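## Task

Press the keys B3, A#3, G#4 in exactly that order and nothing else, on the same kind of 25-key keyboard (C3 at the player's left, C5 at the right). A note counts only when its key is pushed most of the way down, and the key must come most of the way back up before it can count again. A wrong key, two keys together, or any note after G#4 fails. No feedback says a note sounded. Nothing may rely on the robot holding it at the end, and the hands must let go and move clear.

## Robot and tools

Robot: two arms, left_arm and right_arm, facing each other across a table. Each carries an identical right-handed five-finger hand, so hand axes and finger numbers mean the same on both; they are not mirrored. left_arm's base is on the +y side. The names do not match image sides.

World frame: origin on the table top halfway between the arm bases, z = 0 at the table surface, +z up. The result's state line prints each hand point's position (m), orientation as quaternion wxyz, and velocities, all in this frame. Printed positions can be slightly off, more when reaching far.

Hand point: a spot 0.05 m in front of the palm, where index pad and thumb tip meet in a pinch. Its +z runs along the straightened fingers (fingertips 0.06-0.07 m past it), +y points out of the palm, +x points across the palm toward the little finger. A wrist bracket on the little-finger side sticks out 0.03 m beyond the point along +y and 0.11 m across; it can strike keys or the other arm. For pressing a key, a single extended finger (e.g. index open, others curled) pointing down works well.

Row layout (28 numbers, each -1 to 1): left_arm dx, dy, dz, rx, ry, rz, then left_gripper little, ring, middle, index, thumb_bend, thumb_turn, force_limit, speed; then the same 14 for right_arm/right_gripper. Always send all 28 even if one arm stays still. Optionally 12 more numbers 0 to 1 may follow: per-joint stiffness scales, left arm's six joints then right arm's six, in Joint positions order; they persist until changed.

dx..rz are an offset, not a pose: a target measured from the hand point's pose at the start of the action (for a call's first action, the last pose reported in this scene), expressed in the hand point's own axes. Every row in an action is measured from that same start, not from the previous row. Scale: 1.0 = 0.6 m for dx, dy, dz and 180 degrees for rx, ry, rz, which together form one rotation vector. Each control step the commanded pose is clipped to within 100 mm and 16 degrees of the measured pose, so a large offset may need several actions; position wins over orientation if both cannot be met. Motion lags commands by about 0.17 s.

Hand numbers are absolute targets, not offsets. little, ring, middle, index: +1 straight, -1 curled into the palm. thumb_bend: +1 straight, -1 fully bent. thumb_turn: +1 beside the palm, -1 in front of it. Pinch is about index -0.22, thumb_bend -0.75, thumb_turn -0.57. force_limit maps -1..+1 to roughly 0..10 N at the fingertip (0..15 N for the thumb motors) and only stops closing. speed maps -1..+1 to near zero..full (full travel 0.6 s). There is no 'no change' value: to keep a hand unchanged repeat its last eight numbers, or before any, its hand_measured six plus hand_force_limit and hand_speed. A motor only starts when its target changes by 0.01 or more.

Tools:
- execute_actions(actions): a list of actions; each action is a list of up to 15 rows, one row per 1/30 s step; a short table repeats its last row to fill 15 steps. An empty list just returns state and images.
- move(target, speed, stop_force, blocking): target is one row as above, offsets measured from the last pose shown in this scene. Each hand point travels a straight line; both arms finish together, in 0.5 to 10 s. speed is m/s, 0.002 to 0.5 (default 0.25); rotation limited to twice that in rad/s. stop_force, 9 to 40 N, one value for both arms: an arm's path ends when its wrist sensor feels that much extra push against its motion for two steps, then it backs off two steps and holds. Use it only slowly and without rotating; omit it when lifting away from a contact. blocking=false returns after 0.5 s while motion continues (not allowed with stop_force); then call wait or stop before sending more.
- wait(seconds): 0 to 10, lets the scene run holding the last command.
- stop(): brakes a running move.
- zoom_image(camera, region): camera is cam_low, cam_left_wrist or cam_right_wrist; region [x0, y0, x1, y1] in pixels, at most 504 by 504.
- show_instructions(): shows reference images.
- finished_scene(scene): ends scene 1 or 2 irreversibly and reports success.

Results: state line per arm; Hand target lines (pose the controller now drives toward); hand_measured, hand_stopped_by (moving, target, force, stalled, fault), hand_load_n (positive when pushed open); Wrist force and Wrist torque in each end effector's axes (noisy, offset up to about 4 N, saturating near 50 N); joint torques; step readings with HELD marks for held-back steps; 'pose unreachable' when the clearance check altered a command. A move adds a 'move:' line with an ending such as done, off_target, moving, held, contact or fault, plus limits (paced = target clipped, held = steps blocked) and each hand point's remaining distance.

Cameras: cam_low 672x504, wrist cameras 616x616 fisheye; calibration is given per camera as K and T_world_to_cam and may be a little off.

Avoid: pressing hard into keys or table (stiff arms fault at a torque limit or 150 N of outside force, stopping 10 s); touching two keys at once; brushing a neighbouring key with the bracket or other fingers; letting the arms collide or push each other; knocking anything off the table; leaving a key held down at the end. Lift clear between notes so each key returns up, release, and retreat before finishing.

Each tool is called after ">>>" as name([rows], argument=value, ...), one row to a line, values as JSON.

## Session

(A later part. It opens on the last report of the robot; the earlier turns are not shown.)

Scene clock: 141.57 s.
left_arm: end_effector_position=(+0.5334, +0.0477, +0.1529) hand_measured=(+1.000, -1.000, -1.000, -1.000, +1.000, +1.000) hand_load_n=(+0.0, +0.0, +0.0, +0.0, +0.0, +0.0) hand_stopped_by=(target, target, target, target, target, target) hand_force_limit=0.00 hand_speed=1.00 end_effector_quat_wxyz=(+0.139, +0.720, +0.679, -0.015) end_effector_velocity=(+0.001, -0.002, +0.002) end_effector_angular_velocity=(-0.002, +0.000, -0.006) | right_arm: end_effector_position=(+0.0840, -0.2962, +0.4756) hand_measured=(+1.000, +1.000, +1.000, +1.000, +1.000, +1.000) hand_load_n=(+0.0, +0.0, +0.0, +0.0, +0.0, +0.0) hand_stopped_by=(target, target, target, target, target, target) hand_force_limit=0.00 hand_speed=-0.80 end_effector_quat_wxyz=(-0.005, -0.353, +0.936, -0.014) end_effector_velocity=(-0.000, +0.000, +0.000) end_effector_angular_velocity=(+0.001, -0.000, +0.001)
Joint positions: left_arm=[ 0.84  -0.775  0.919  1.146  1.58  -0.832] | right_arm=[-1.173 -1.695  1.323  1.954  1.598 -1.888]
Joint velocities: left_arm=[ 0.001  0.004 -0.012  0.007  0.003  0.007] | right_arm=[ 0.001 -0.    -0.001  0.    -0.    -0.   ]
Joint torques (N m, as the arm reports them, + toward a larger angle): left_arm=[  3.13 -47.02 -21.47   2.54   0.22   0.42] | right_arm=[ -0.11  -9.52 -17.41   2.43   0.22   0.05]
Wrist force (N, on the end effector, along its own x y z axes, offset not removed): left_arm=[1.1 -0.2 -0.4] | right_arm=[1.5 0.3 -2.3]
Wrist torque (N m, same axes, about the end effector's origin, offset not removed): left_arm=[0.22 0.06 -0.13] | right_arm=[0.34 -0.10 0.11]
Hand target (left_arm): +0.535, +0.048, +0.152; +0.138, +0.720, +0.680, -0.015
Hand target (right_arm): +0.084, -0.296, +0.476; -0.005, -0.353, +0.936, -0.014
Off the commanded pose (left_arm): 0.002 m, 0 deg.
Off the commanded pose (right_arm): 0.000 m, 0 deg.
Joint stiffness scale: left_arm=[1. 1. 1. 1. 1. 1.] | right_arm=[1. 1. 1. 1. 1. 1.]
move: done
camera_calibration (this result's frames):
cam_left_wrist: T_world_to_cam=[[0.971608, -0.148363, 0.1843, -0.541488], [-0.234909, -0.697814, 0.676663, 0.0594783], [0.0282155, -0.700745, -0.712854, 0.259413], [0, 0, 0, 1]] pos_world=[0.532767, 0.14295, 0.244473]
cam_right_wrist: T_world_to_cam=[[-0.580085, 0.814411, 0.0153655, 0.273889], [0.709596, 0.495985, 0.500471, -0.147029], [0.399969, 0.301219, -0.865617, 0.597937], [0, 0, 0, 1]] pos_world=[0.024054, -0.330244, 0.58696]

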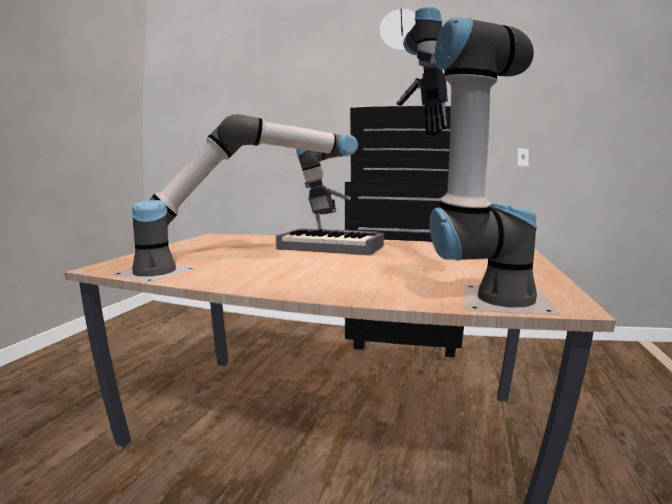

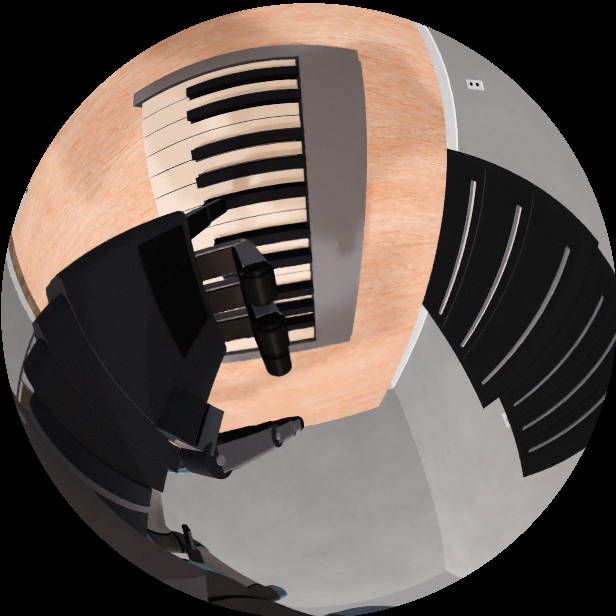

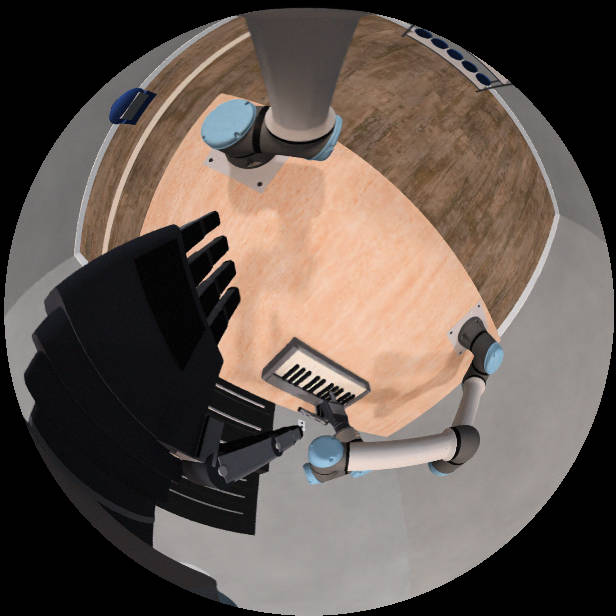

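>>> move(target=[0.0098,-0.0083,0.045,0,0,0,1,-1,-1,-1,1,1,0,1,0,0,0,0,0,0,1,1,1,1,1,1,0,-0.8], speed=0.018, stop_force=9)

>>> zoom_image(camera="cam_left_wrist", region=[160, 130, 300, 270])

>>> zoom_image(camera="cam_low", region=[270, 190, 390, 260])

Scene clock: 153.57 s.
left_arm: end_effector_position=(+0.5337, +0.0474, +0.1394) hand_measured=(+1.000, -1.000, -1.000, -1.000, +1.000, +1.000) hand_load_n=(+0.0, +0.0, +0.0, +0.0, +0.0, +0.0) hand_stopped_by=(target, target, target, target, target, target) hand_force_limit=0.00 hand_speed=1.00 end_effector_quat_wxyz=(+0.142, +0.720, +0.679, -0.015) end_effector_velocity=(-0.000, +0.001, +0.001) end_effector_angular_velocity=(+0.003, +0.002, +0.001) | right_arm: end_effector_position=(+0.0840, -0.2962, +0.4756) hand_measured=(+1.000, +1.000, +1.000, +1.000, +1.000, +1.000) hand_load_n=(+0.0, +0.0, +0.0, +0.0, +0.0, +0.0) hand_stopped_by=(target, target, target, target, target, target) hand_force_limit=0.00 hand_speed=-0.80 end_effector_quat_wxyz=(-0.005, -0.353, +0.936, -0.014) end_effector_velocity=(-0.000, -0.000, +0.000) end_effector_angular_velocity=(-0.000, +0.001, +0.001)
Joint positions: left_arm=[ 0.84  -0.772  0.949  1.108  1.581 -0.831] | right_arm=[-1.173 -1.695  1.323  1.954  1.598 -1.888]
Joint velocities: left_arm=[ 0.001 -0.    -0.001  0.005 -0.    -0.   ] | right_arm=[ 0.001 -0.     0.001  0.001 -0.    -0.   ]
Joint torques (N m, as the arm reports them, + toward a larger angle): left_arm=[  0.13 -48.   -17.78   1.59  -0.24  -0.19] | right_arm=[ -0.42  -9.38 -17.82   2.3    0.17   0.  ]
Wrist force (N, on the end effector, along its own x y z axes, offset not removed): left_arm=[0.6 -0.8 -5.5] | right_arm=[2.5 -2.9 -0.1]
Wrist torque (N m, same axes, about the end effector's origin, offset not removed): left_arm=[0.43 0.47 -0.47] | right_arm=[-0.28 -0.39 0.12]
Hand target (left_arm): +0.534, +0.047, +0.139; +0.141, +0.720, +0.679, -0.015
Hand target (right_arm): +0.084, -0.296, +0.476; -0.005, -0.353, +0.936, -0.014
Off the commanded pose (left_arm): 0.015 m, 0 deg.
Off the commanded pose (right_arm): 0.000 m, 0 deg.
Joint stiffness scale: left_arm=[1. 1. 1. 1. 1. 1.] | right_arm=[1. 1. 1. 1. 1. 1.]
move: contact (left_arm)
camera_calibration (this result's frames):
cam_left_wrist: T_world_to_cam=[[0.970845, -0.148205, 0.1884, -0.539493], [-0.237793, -0.694582, 0.678977, 0.0695688], [0.0302315, -0.703982, -0.709574, 0.248156], [0, 0, 0, 1]] pos_world=[0.532805, 0.143063, 0.23049]
cam_right_wrist: T_world_to_cam=[[-0.580085, 0.814411, 0.0153657, 0.273889], [0.709596, 0.495985, 0.500471, -0.147029], [0.399968, 0.301219, -0.865617, 0.597937], [0, 0, 0, 1]] pos_world=[0.024054, -0.330244, 0.58696]

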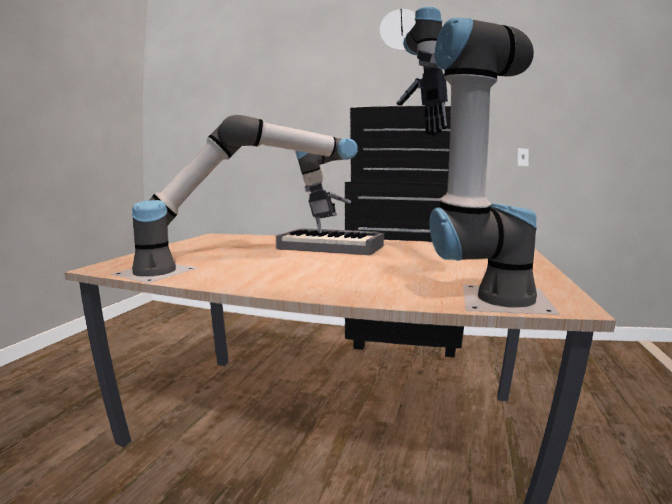

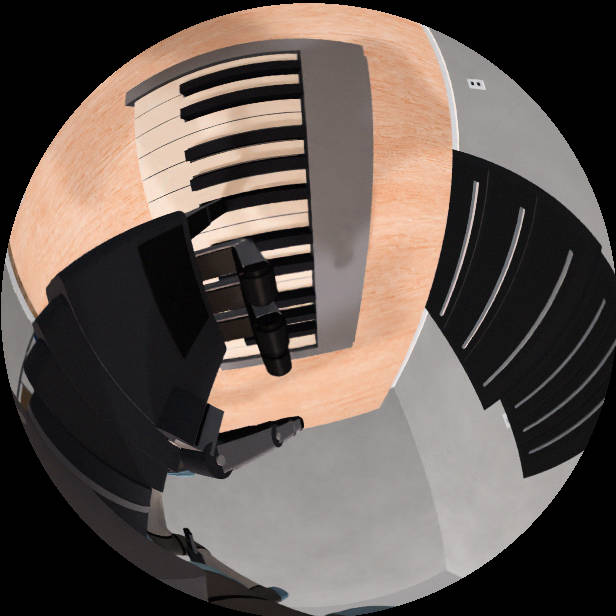

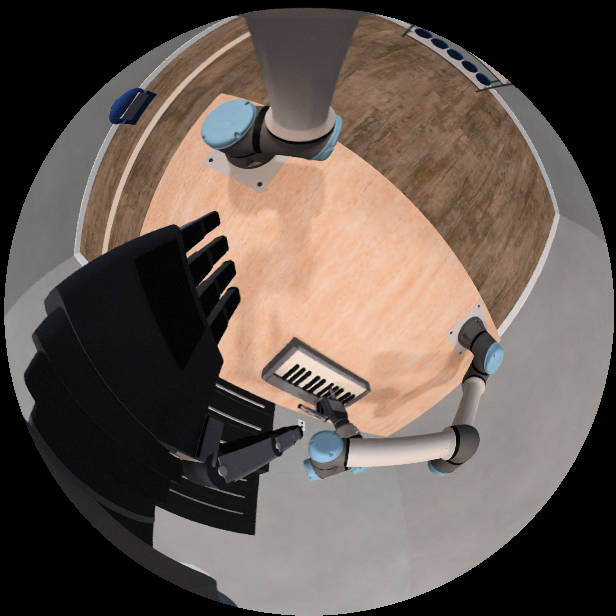

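Region (160, 130, 300, 270) of cam_left_wrist's 616x616 image, scaled by 3.600, with more detail than that image has.

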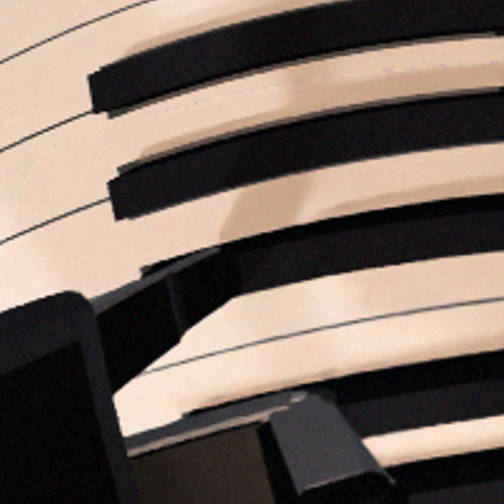

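Region (270, 190, 390, 260) of cam_low's 672x504 image, scaled by 4.200, with more detail than that image has; it fills the top 294 rows of this view, and the rest is white.

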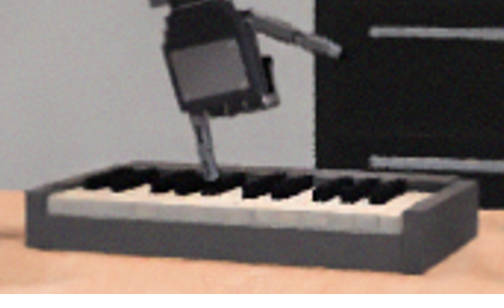

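>>> move(target=[-0.0077,0.0065,-0.035,0,0,0,1,-1,-1,-1,1,1,0,1,0,0,0,0,0,0,1,1,1,1,1,1,0,-0.8], speed=0.06)

>>> move(target=[-0.2125,-0.0305,0.016,-0.0444,-0.0444,0,1,-1,-1,-1,1,1,0,1,0,0,0,0,0,0,1,1,1,1,1,1,0,-0.8], speed=0.12)

>>> zoom_image(camera="cam_left_wrist", region=[160, 130, 300, 270])

>>> zoom_image(camera="cam_low", region=[290, 190, 410, 260])

Scene clock: 172.47 s.
left_arm: end_effector_position=(+0.5333, +0.0478, +0.1582) hand_measured=(+1.000, -1.000, -1.000, -1.000, +1.000, +1.000) hand_load_n=(+0.0, +0.0, +0.0, +0.0, +0.0, +0.0) hand_stopped_by=(target, target, target, target, target, target) hand_force_limit=0.00 hand_speed=1.00 end_effector_quat_wxyz=(+0.140, +0.720, +0.679, -0.015) end_effector_velocity=(-0.000, +0.001, +0.002) end_effector_angular_velocity=(+0.004, +0.002, +0.001) | right_arm: end_effector_position=(+0.0840, -0.2962, +0.4756) hand_measured=(+1.000, +1.000, +1.000, +1.000, +1.000, +1.000) hand_load_n=(+0.0, +0.0, +0.0, +0.0, +0.0, +0.0) hand_stopped_by=(target, target, target, target, target, target) hand_force_limit=0.00 hand_speed=-0.80 end_effector_quat_wxyz=(-0.005, -0.353, +0.936, -0.014) end_effector_velocity=(+0.000, +0.000, -0.000) end_effector_angular_velocity=(+0.000, +0.000, -0.001)
Joint positions: left_arm=[ 0.84  -0.78   0.914  1.154  1.581 -0.831] | right_arm=[-1.173 -1.695  1.323  1.954  1.598 -1.888]
Joint velocities: left_arm=[ 0.     0.    -0.005  0.01  -0.001 -0.   ] | right_arm=[-0.     0.     0.    -0.001 -0.     0.   ]
Joint torques (N m, as the arm reports them, + toward a larger angle): left_arm=[  0.24 -52.5  -23.25   1.77  -0.24  -0.13] | right_arm=[ -0.07  -9.62 -18.35   2.35   0.09  -0.15]
Wrist force (N, on the end effector, along its own x y z axes, offset not removed): left_arm=[-0.5 0.9 -0.8] | right_arm=[2.5 -0.3 -1.0]
Wrist torque (N m, same axes, about the end effector's origin, offset not removed): left_arm=[0.22 0.31 -0.39] | right_arm=[-0.04 -0.24 0.23]
Hand target (left_arm): +0.534, +0.047, +0.161; +0.142, +0.720, +0.679, -0.015
Hand target (right_arm): +0.084, -0.296, +0.476; -0.005, -0.353, +0.936, -0.014
Off the commanded pose (left_arm): 0.003 m, 0 deg.
Off the commanded pose (right_arm): 0.000 m, 0 deg.
Joint stiffness scale: left_arm=[1. 1. 1. 1. 1. 1.] | right_arm=[1. 1. 1. 1. 1. 1.]
move: done
camera_calibration (this result's frames):
cam_left_wrist: T_world_to_cam=[[0.971231, -0.148681, 0.186024, -0.542426], [-0.236396, -0.696304, 0.6777, 0.0565326], [0.0287682, -0.702178, -0.71142, 0.262855], [0, 0, 0, 1]] pos_world=[0.532623, 0.143287, 0.249592]
cam_right_wrist: T_world_to_cam=[[-0.580085, 0.814411, 0.0153656, 0.273889], [0.709596, 0.495985, 0.500471, -0.147029], [0.399968, 0.301219, -0.865617, 0.597937], [0, 0, 0, 1]] pos_world=[0.0240541, -0.330244, 0.58696]

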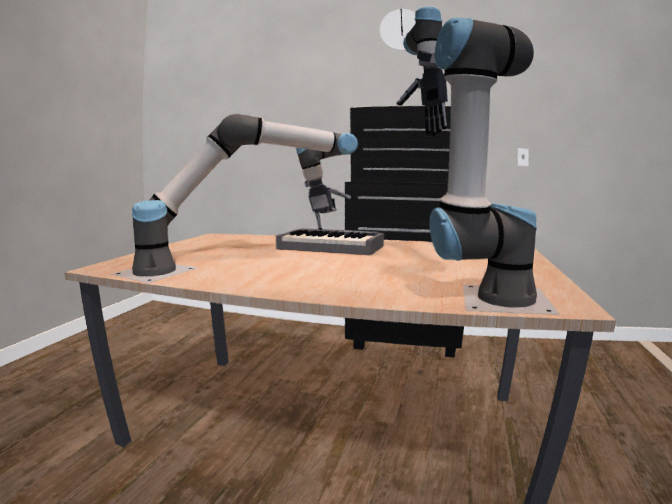

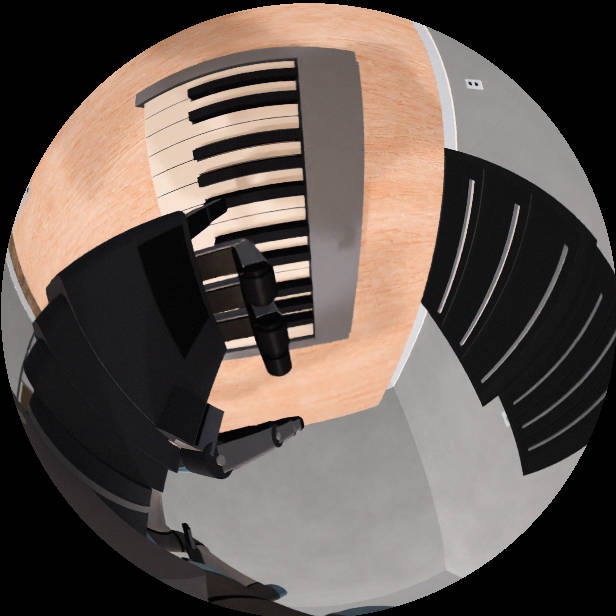

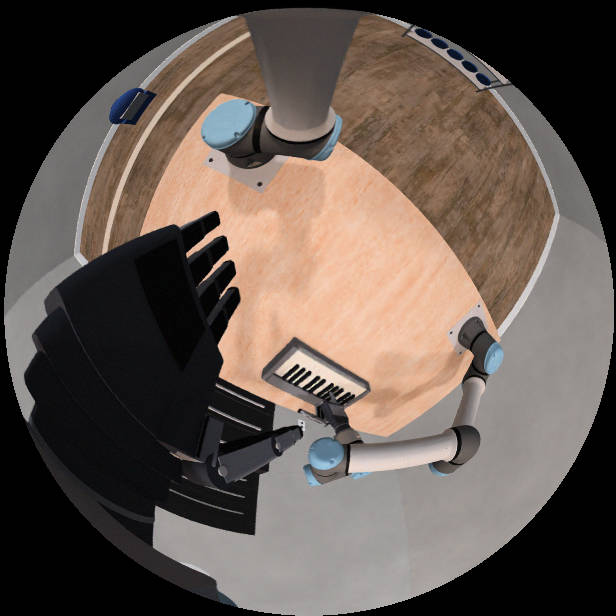

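Scene clock: 174.13 s.
left_arm: end_effector_position=(+0.5079, -0.0755, +0.1736) hand_measured=(+1.000, -1.000, -1.000, -1.000, +1.000, +1.000) hand_load_n=(+0.0, +0.0, +0.0, +0.0, +0.0, +0.0) hand_stopped_by=(target, target, target, target, target, target) hand_force_limit=0.00 hand_speed=1.00 end_effector_quat_wxyz=(+0.236, +0.706, +0.667, -0.018) end_effector_velocity=(+0.002, -0.001, +0.002) end_effector_angular_velocity=(-0.005, -0.006, +0.005) | right_arm: end_effector_position=(+0.0840, -0.2962, +0.4756) hand_measured=(+1.000, +1.000, +1.000, +1.000, +1.000, +1.000) hand_load_n=(+0.0, +0.0, +0.0, +0.0, +0.0, +0.0) hand_stopped_by=(target, target, target, target, target, target) hand_force_limit=0.00 hand_speed=-0.80 end_effector_quat_wxyz=(-0.005, -0.353, +0.936, -0.014) end_effector_velocity=(+0.001, -0.000, -0.000) end_effector_angular_velocity=(-0.001, -0.000, -0.002)
Joint positions: left_arm=[ 0.681 -0.723  0.803  1.017  1.498 -0.974] | right_arm=[-1.173 -1.695  1.323  1.954  1.598 -1.888]
Joint velocities: left_arm=[ 0.     0.002 -0.008 -0.001 -0.005 -0.003] | right_arm=[-0.002  0.     0.    -0.     0.001  0.   ]
Joint torques (N m, as the arm reports them, + toward a larger angle): left_arm=[ -2.22 -50.37 -21.58   0.79  -0.21  -1.23] | right_arm=[ -0.18 -10.05 -18.79   2.31   0.09   0.05]
Wrist force (N, on the end effector, along its own x y z axes, offset not removed): left_arm=[-0.9 -0.9 1.9] | right_arm=[2.8 -1.9 -0.4]
Wrist torque (N m, same axes, about the end effector's origin, offset not removed): left_arm=[-0.29 0.31 -0.35] | right_arm=[-0.28 -0.40 0.10]
Hand target (left_arm): +0.507, -0.078, +0.173; +0.237, +0.706, +0.667, -0.018
Hand target (right_arm): +0.084, -0.296, +0.476; -0.005, -0.353, +0.936, -0.014
Off the commanded pose (left_arm): 0.003 m, 0 deg.
Off the commanded pose (right_arm): 0.000 m, 0 deg.
Joint stiffness scale: left_arm=[1. 1. 1. 1. 1. 1.] | right_arm=[1. 1. 1. 1. 1. 1.]
move: done
camera_calibration (this result's frames):
cam_left_wrist: T_world_to_cam=[[0.938318, -0.106041, 0.329112, -0.54385], [-0.325258, -0.593668, 0.736047, -0.0030005], [0.117332, -0.797692, -0.59154, 0.114869], [0, 0, 0, 1]] pos_world=[0.49585, 0.0321784, 0.249146]
cam_right_wrist: T_world_to_cam=[[-0.580085, 0.814411, 0.0153656, 0.273889], [0.709596, 0.495985, 0.500471, -0.147029], [0.399968, 0.301219, -0.865617, 0.597937], [0, 0, 0, 1]] pos_world=[0.024054, -0.330244, 0.58696]

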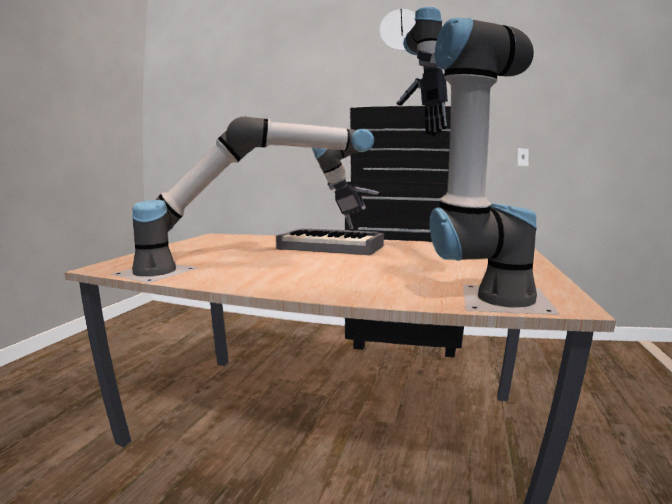

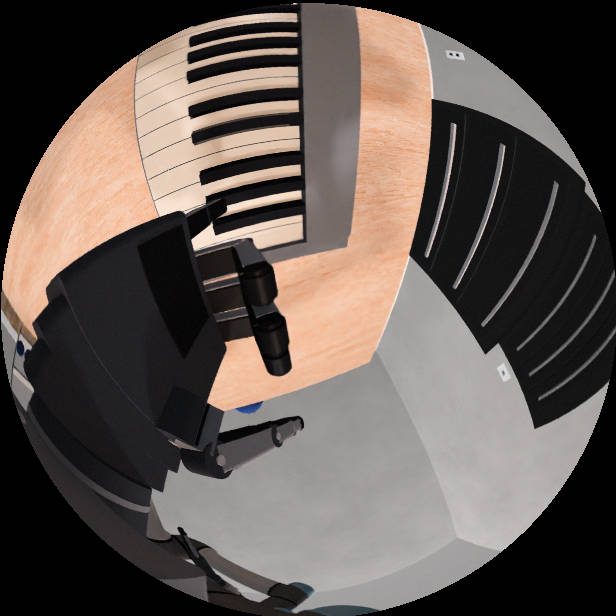

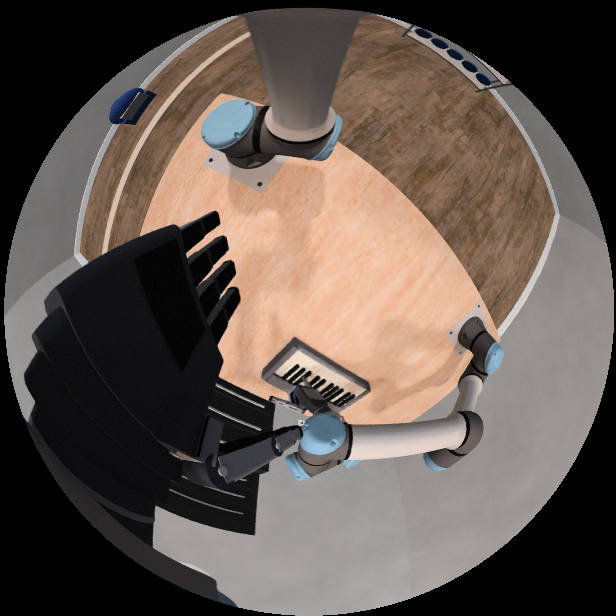

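Region (160, 130, 300, 270) of cam_left_wrist's 616x616 image, scaled by 3.600, with more detail than that image has.

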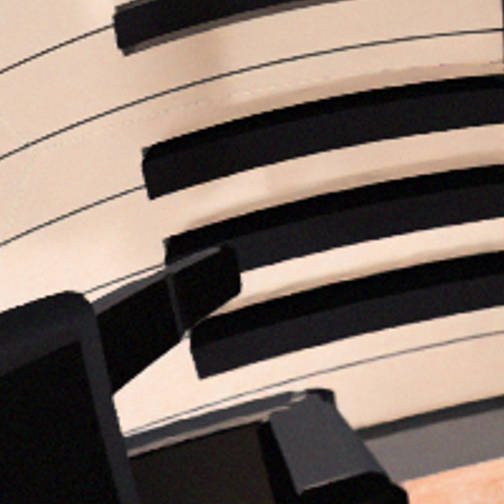

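Region (290, 190, 410, 260) of cam_low's 672x504 image, scaled by 4.200, with more detail than that image has; it fills the top 294 rows of this view, and the rest is white.

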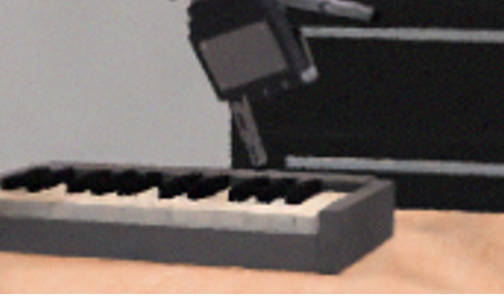

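>>> move(target=[0.0095,0.003,0.0105,0,0,0,1,-1,-1,-1,1,1,0,1,0,0,0,0,0,0,1,1,1,1,1,1,0,-0.8], speed=0.03)

>>> zoom_image(camera="cam_left_wrist", region=[160, 130, 300, 270])

>>> zoom_image(camera="cam_low", region=[320, 205, 390, 250])

Scene clock: 188.40 s.
left_arm: end_effector_position=(+0.5110, -0.0740, +0.1703) hand_measured=(+1.000, -1.000, -1.000, -1.000, +1.000, +1.000) hand_load_n=(+0.0, +0.0, +0.0, +0.0, +0.0, +0.0) hand_stopped_by=(target, target, target, target, target, target) hand_force_limit=0.00 hand_speed=1.00 end_effector_quat_wxyz=(+0.238, +0.706, +0.667, -0.018) end_effector_velocity=(+0.001, +0.000, -0.001) end_effector_angular_velocity=(-0.003, -0.001, -0.001) | right_arm: end_effector_position=(+0.0840, -0.2962, +0.4756) hand_measured=(+1.000, +1.000, +1.000, +1.000, +1.000, +1.000) hand_load_n=(+0.0, +0.0, +0.0, +0.0, +0.0, +0.0) hand_stopped_by=(target, target, target, target, target, target) hand_force_limit=0.00 hand_speed=-0.80 end_effector_quat_wxyz=(-0.005, -0.353, +0.936, -0.014) end_effector_velocity=(-0.000, +0.000, +0.000) end_effector_angular_velocity=(+0.001, -0.001, +0.001)
Joint positions: left_arm=[ 0.687 -0.722  0.811  1.003  1.501 -0.968] | right_arm=[-1.173 -1.695  1.323  1.954  1.598 -1.888]
Joint velocities: left_arm=[ 0.003  0.     0.001 -0.006  0.002  0.003] | right_arm=[ 0.001  0.    -0.001 -0.    -0.     0.   ]
Joint torques (N m, as the arm reports them, + toward a larger angle): left_arm=[  1.8  -49.68 -16.44   0.78   0.06   0.32] | right_arm=[ -0.4   -9.3  -18.95   2.44   0.07   0.05]
Wrist force (N, on the end effector, along its own x y z axes, offset not removed): left_arm=[0.0 -1.2 -2.6] | right_arm=[3.7 -2.5 -0.6]
Wrist torque (N m, same axes, about the end effector's origin, offset not removed): left_arm=[0.10 0.24 -0.34] | right_arm=[-0.24 -0.42 0.34]
Hand target (left_arm): +0.512, -0.072, +0.167; +0.236, +0.706, +0.667, -0.018
Hand target (right_arm): +0.084, -0.296, +0.476; -0.005, -0.353, +0.936, -0.014
Off the commanded pose (left_arm): 0.004 m, 0 deg.
Off the commanded pose (right_arm): 0.000 m, 0 deg.
Joint stiffness scale: left_arm=[1. 1. 1. 1. 1. 1.] | right_arm=[1. 1. 1. 1. 1. 1.]
move: off_target (left_arm)
camera_calibration (this result's frames):
cam_left_wrist: T_world_to_cam=[[0.937482, -0.10548, 0.331664, -0.545482], [-0.327379, -0.590673, 0.737515, 0.00236716], [0.118112, -0.799987, -0.588277, 0.112717], [0, 0, 0, 1]] pos_world=[0.498841, 0.0340325, 0.24548]
cam_right_wrist: T_world_to_cam=[[-0.580085, 0.814411, 0.0153657, 0.273889], [0.709596, 0.495985, 0.500472, -0.147029], [0.399968, 0.301219, -0.865617, 0.597937], [0, 0, 0, 1]] pos_world=[0.0240541, -0.330244, 0.58696]

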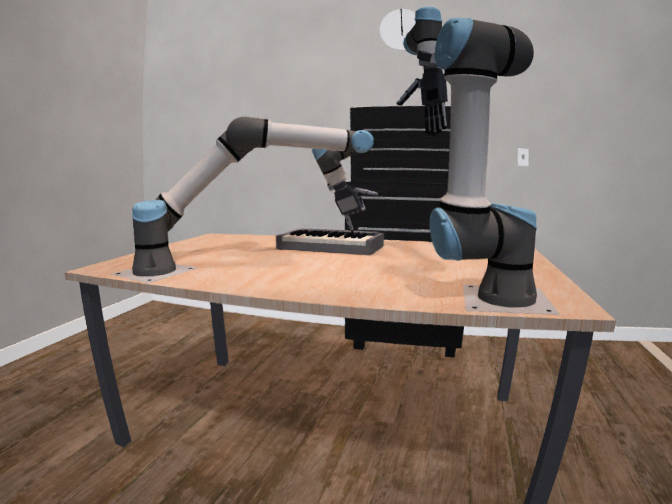

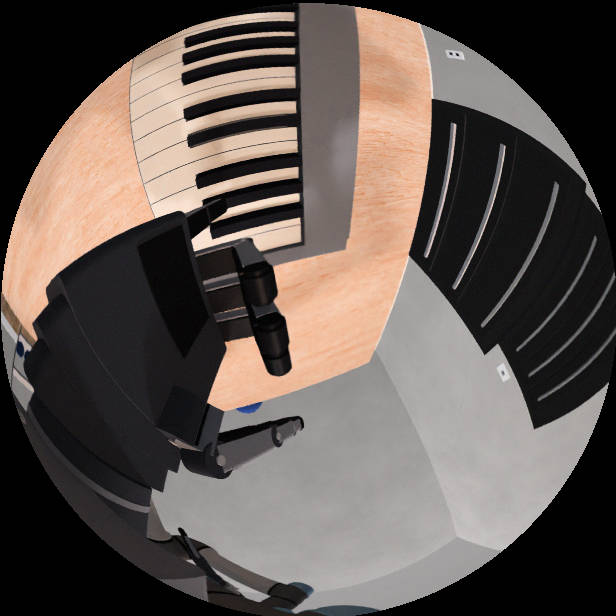

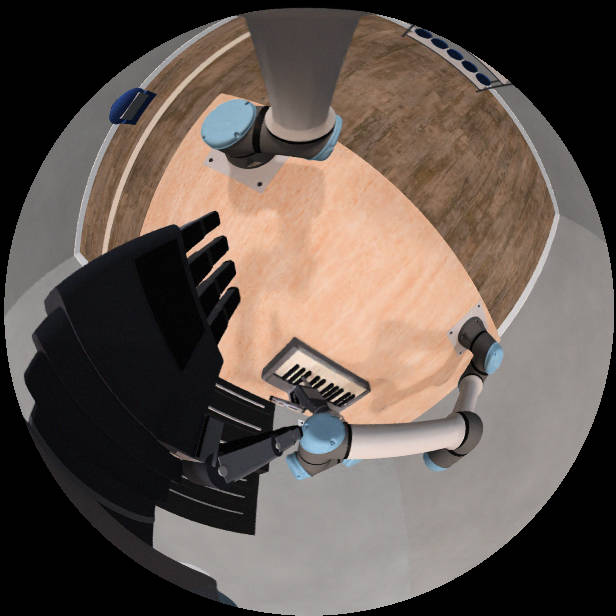

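Region (160, 130, 300, 270) of cam_left_wrist's 616x616 image, scaled by 3.600, with more detail than that image has.

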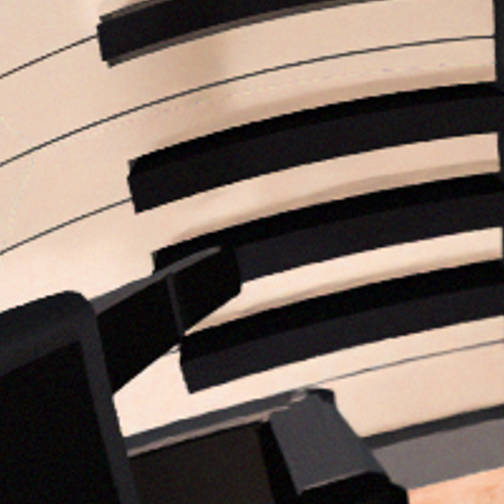

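Region (320, 205, 390, 250) of cam_low's 672x504 image, scaled by 7.200, with more detail than that image has; it fills the top 324 rows of this view, and the rest is white.

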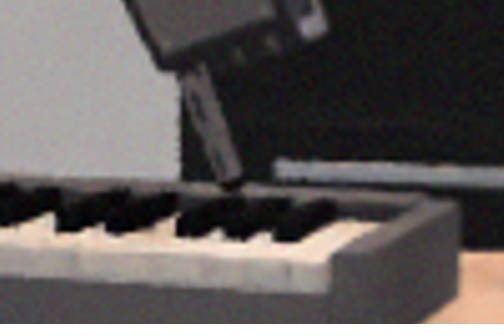

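>>> move(target=[0.0159,-0.0144,0.0414,0,0,0,1,-1,-1,-1,1,1,0,1,0,0,0,0,0,0,1,1,1,1,1,1,0,-0.8], speed=0.018, stop_force=9)

>>> zoom_image(camera="cam_left_wrist", region=[160, 130, 300, 270])

>>> zoom_image(camera="cam_low", region=[320, 205, 390, 250])

Scene clock: 200.83 s.
left_arm: end_effector_position=(+0.5112, -0.0744, +0.1521) hand_measured=(+1.000, -1.000, -1.000, -1.000, +1.000, +1.000) hand_load_n=(+0.0, +0.0, +0.0, +0.0, +0.0, +0.0) hand_stopped_by=(target, target, target, target, target, target) hand_force_limit=0.00 hand_speed=1.00 end_effector_quat_wxyz=(+0.242, +0.705, +0.666, -0.019) end_effector_velocity=(-0.001, +0.002, -0.000) end_effector_angular_velocity=(+0.005, +0.003, +0.001) | right_arm: end_effector_position=(+0.0840, -0.2962, +0.4756) hand_measured=(+1.000, +1.000, +1.000, +1.000, +1.000, +1.000) hand_load_n=(+0.0, +0.0, +0.0, +0.0, +0.0, +0.0) hand_stopped_by=(target, target, target, target, target, target) hand_force_limit=0.00 hand_speed=-0.80 end_effector_quat_wxyz=(-0.005, -0.353, +0.936, -0.014) end_effector_velocity=(-0.000, +0.000, -0.000) end_effector_angular_velocity=(+0.001, -0.001, +0.001)
Joint positions: left_arm=[ 0.687 -0.719  0.854  0.951  1.501 -0.968] | right_arm=[-1.173 -1.695  1.323  1.954  1.598 -1.888]
Joint velocities: left_arm=[ 0.001 -0.001  0.001  0.006  0.     0.   ] | right_arm=[ 0.001 -0.     0.    -0.001 -0.001 -0.   ]
Joint torques (N m, as the arm reports them, + toward a larger angle): left_arm=[  0.14 -50.25 -18.47   0.82  -0.26  -0.3 ] | right_arm=[ -0.42  -9.9  -18.33   2.38   0.02  -0.08]
Wrist force (N, on the end effector, along its own x y z axes, offset not removed): left_arm=[-0.5 0.0 -8.2] | right_arm=[0.7 -3.1 -1.8]
Wrist torque (N m, same axes, about the end effector's origin, offset not removed): left_arm=[0.58 0.89 -0.26] | right_arm=[-0.34 -0.12 -0.02]
Hand target (left_arm): +0.511, -0.074, +0.152; +0.241, +0.705, +0.666, -0.019
Hand target (right_arm): +0.084, -0.296, +0.476; -0.005, -0.353, +0.936, -0.014
Off the commanded pose (left_arm): 0.010 m, 0 deg.
Off the commanded pose (right_arm): 0.000 m, 0 deg.
Joint stiffness scale: left_arm=[1. 1. 1. 1. 1. 1.] | right_arm=[1. 1. 1. 1. 1. 1.]
move: contact (left_arm)
camera_calibration (this result's frames):
cam_left_wrist: T_world_to_cam=[[0.936267, -0.103907, 0.335571, -0.539522], [-0.330236, -0.586072, 0.739908, 0.0170832], [0.119787, -0.803569, -0.583033, 0.0996522], [0, 0, 0, 1]] pos_world=[0.498841, 0.0340291, 0.226509]
cam_right_wrist: T_world_to_cam=[[-0.580085, 0.814411, 0.0153656, 0.273889], [0.709596, 0.495985, 0.500472, -0.14703], [0.399969, 0.301219, -0.865617, 0.597937], [0, 0, 0, 1]] pos_world=[0.0240541, -0.330244, 0.58696]

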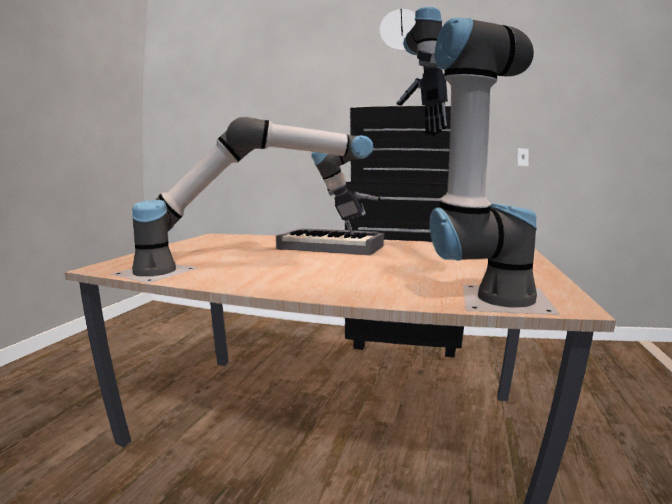

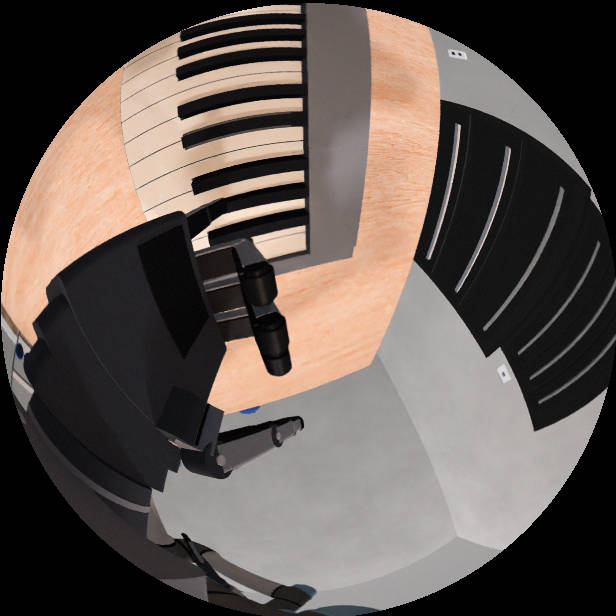

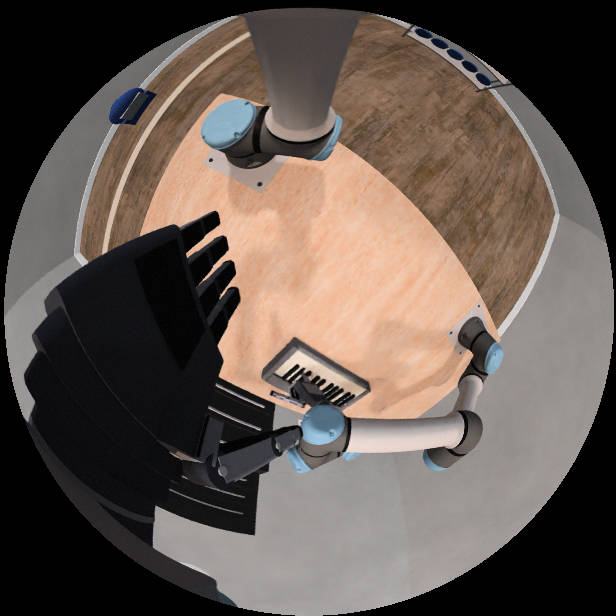

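Region (160, 130, 300, 270) of cam_left_wrist's 616x616 image, scaled by 3.600, with more detail than that image has.

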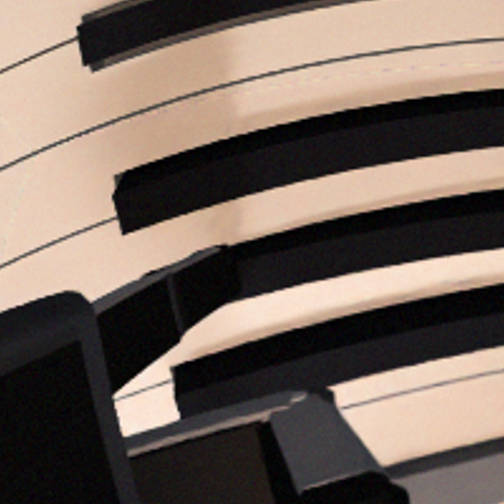

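Region (320, 205, 390, 250) of cam_low's 672x504 image, scaled by 7.200, with more detail than that image has; it fills the top 324 rows of this view, and the rest is white.

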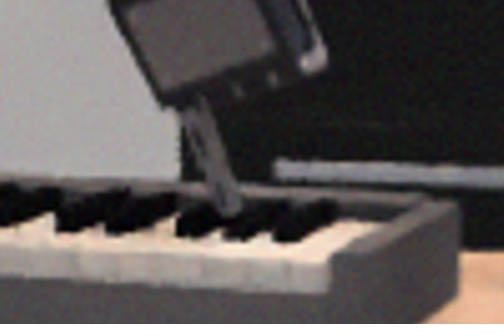

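>>> move(target=[-0.04,0.04,-0.2,0,0,0,1,-1,-1,-1,1,1,0,1,0,0,0,0,0,0,1,1,1,1,1,1,0,-0.8], speed=0.15)

>>> finished_scene(scene=2)

Scene clock: 207.87 s.
left_arm: end_effector_position=(+0.4970, -0.0514, +0.2725) hand_measured=(+1.000, -1.000, -1.000, -1.000, +1.000, +1.000) hand_load_n=(+0.0, +0.0, +0.0, +0.0, +0.0, +0.0) hand_stopped_by=(target, target, target, target, target, target) hand_force_limit=0.00 hand_speed=1.00 end_effector_quat_wxyz=(+0.241, +0.705, +0.667, -0.019) end_effector_velocity=(-0.001, +0.001, +0.003) end_effector_angular_velocity=(+0.004, +0.003, +0.000) | right_arm: end_effector_position=(+0.0840, -0.2962, +0.4756) hand_measured=(+1.000, +1.000, +1.000, +1.000, +1.000, +1.000) hand_load_n=(+0.0, +0.0, +0.0, +0.0, +0.0, +0.0) hand_stopped_by=(target, target, target, target, target, target) hand_force_limit=0.00 hand_speed=-0.80 end_effector_quat_wxyz=(-0.005, -0.353, +0.936, -0.014) end_effector_velocity=(-0.000, +0.000, +0.000) end_effector_angular_velocity=(+0.000, -0.002, +0.001)
Joint positions: left_arm=[ 0.686 -0.816  0.719  1.184  1.5   -0.97 ] | right_arm=[-1.173 -1.695  1.323  1.954  1.598 -1.888]
Joint velocities: left_arm=[-0.     0.    -0.009  0.014  0.    -0.001] | right_arm=[ 0.001 -0.    -0.002 -0.     0.001  0.   ]
Joint torques (N m, as the arm reports them, + toward a larger angle): left_arm=[ -2.75 -50.1  -22.22   1.87  -0.65  -0.61] | right_arm=[ -0.38  -9.73 -17.45   2.32   0.17   0.03]
Wrist force (N, on the end effector, along its own x y z axes, offset not removed): left_arm=[-1.5 3.4 -1.5] | right_arm=[1.8 -3.1 -1.8]
Wrist torque (N m, same axes, about the end effector's origin, offset not removed): left_arm=[0.58 0.52 -0.15] | right_arm=[-0.19 -0.25 0.05]
Hand target (left_arm): +0.496, -0.053, +0.274; +0.242, +0.705, +0.666, -0.019
Hand target (right_arm): +0.084, -0.296, +0.476; -0.005, -0.353, +0.936, -0.014
Off the commanded pose (left_arm): 0.002 m, 0 deg.
Off the commanded pose (right_arm): 0.000 m, 0 deg.
Joint stiffness scale: left_arm=[1. 1. 1. 1. 1. 1.] | right_arm=[1. 1. 1. 1. 1. 1.]
move: done
camera_calibration (this result's frames):
cam_left_wrist: T_world_to_cam=[[0.936516, -0.103087, 0.335128, -0.564211], [-0.329281, -0.586965, 0.739625, -0.0636987], [0.120463, -0.803022, -0.583647, 0.189886], [0, 0, 0, 1]] pos_world=[0.484544, 0.056931, 0.347022]
cam_right_wrist: T_world_to_cam=[[-0.580085, 0.814411, 0.0153655, 0.273889], [0.709596, 0.495985, 0.500471, -0.147029], [0.399969, 0.301219, -0.865617, 0.597937], [0, 0, 0, 1]] pos_world=[0.0240541, -0.330244, 0.58696]

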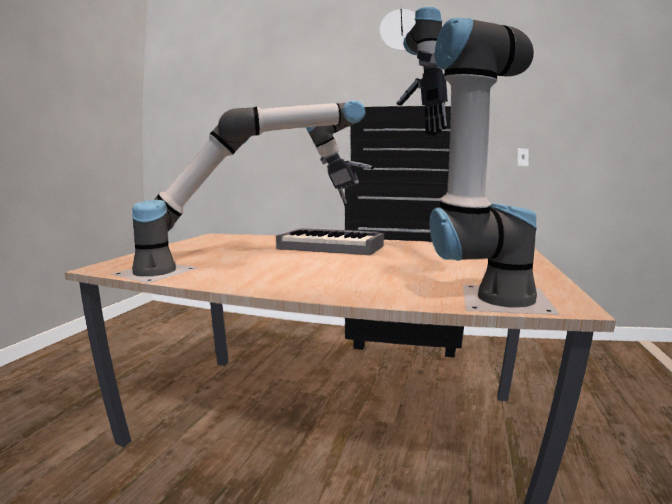

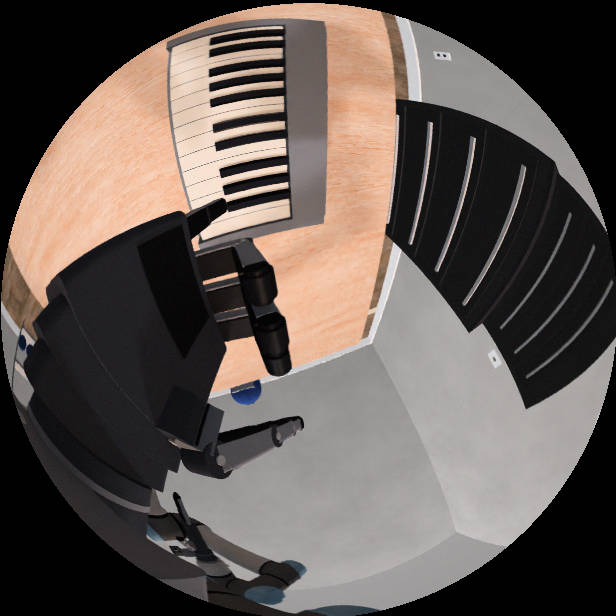

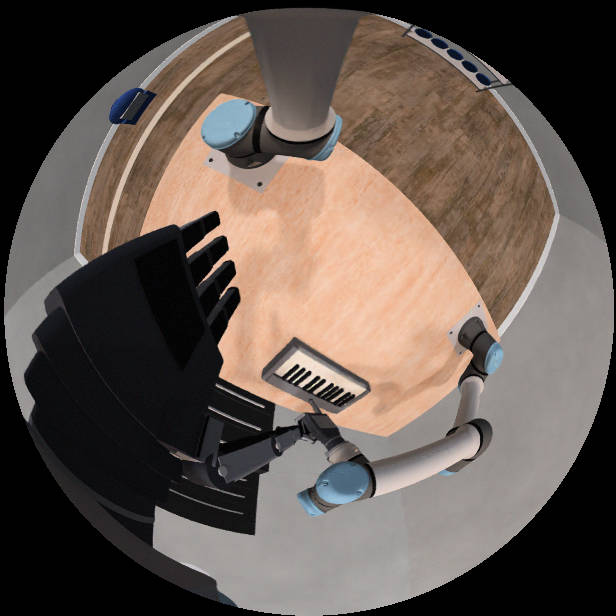

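The scene is finished: the task was done.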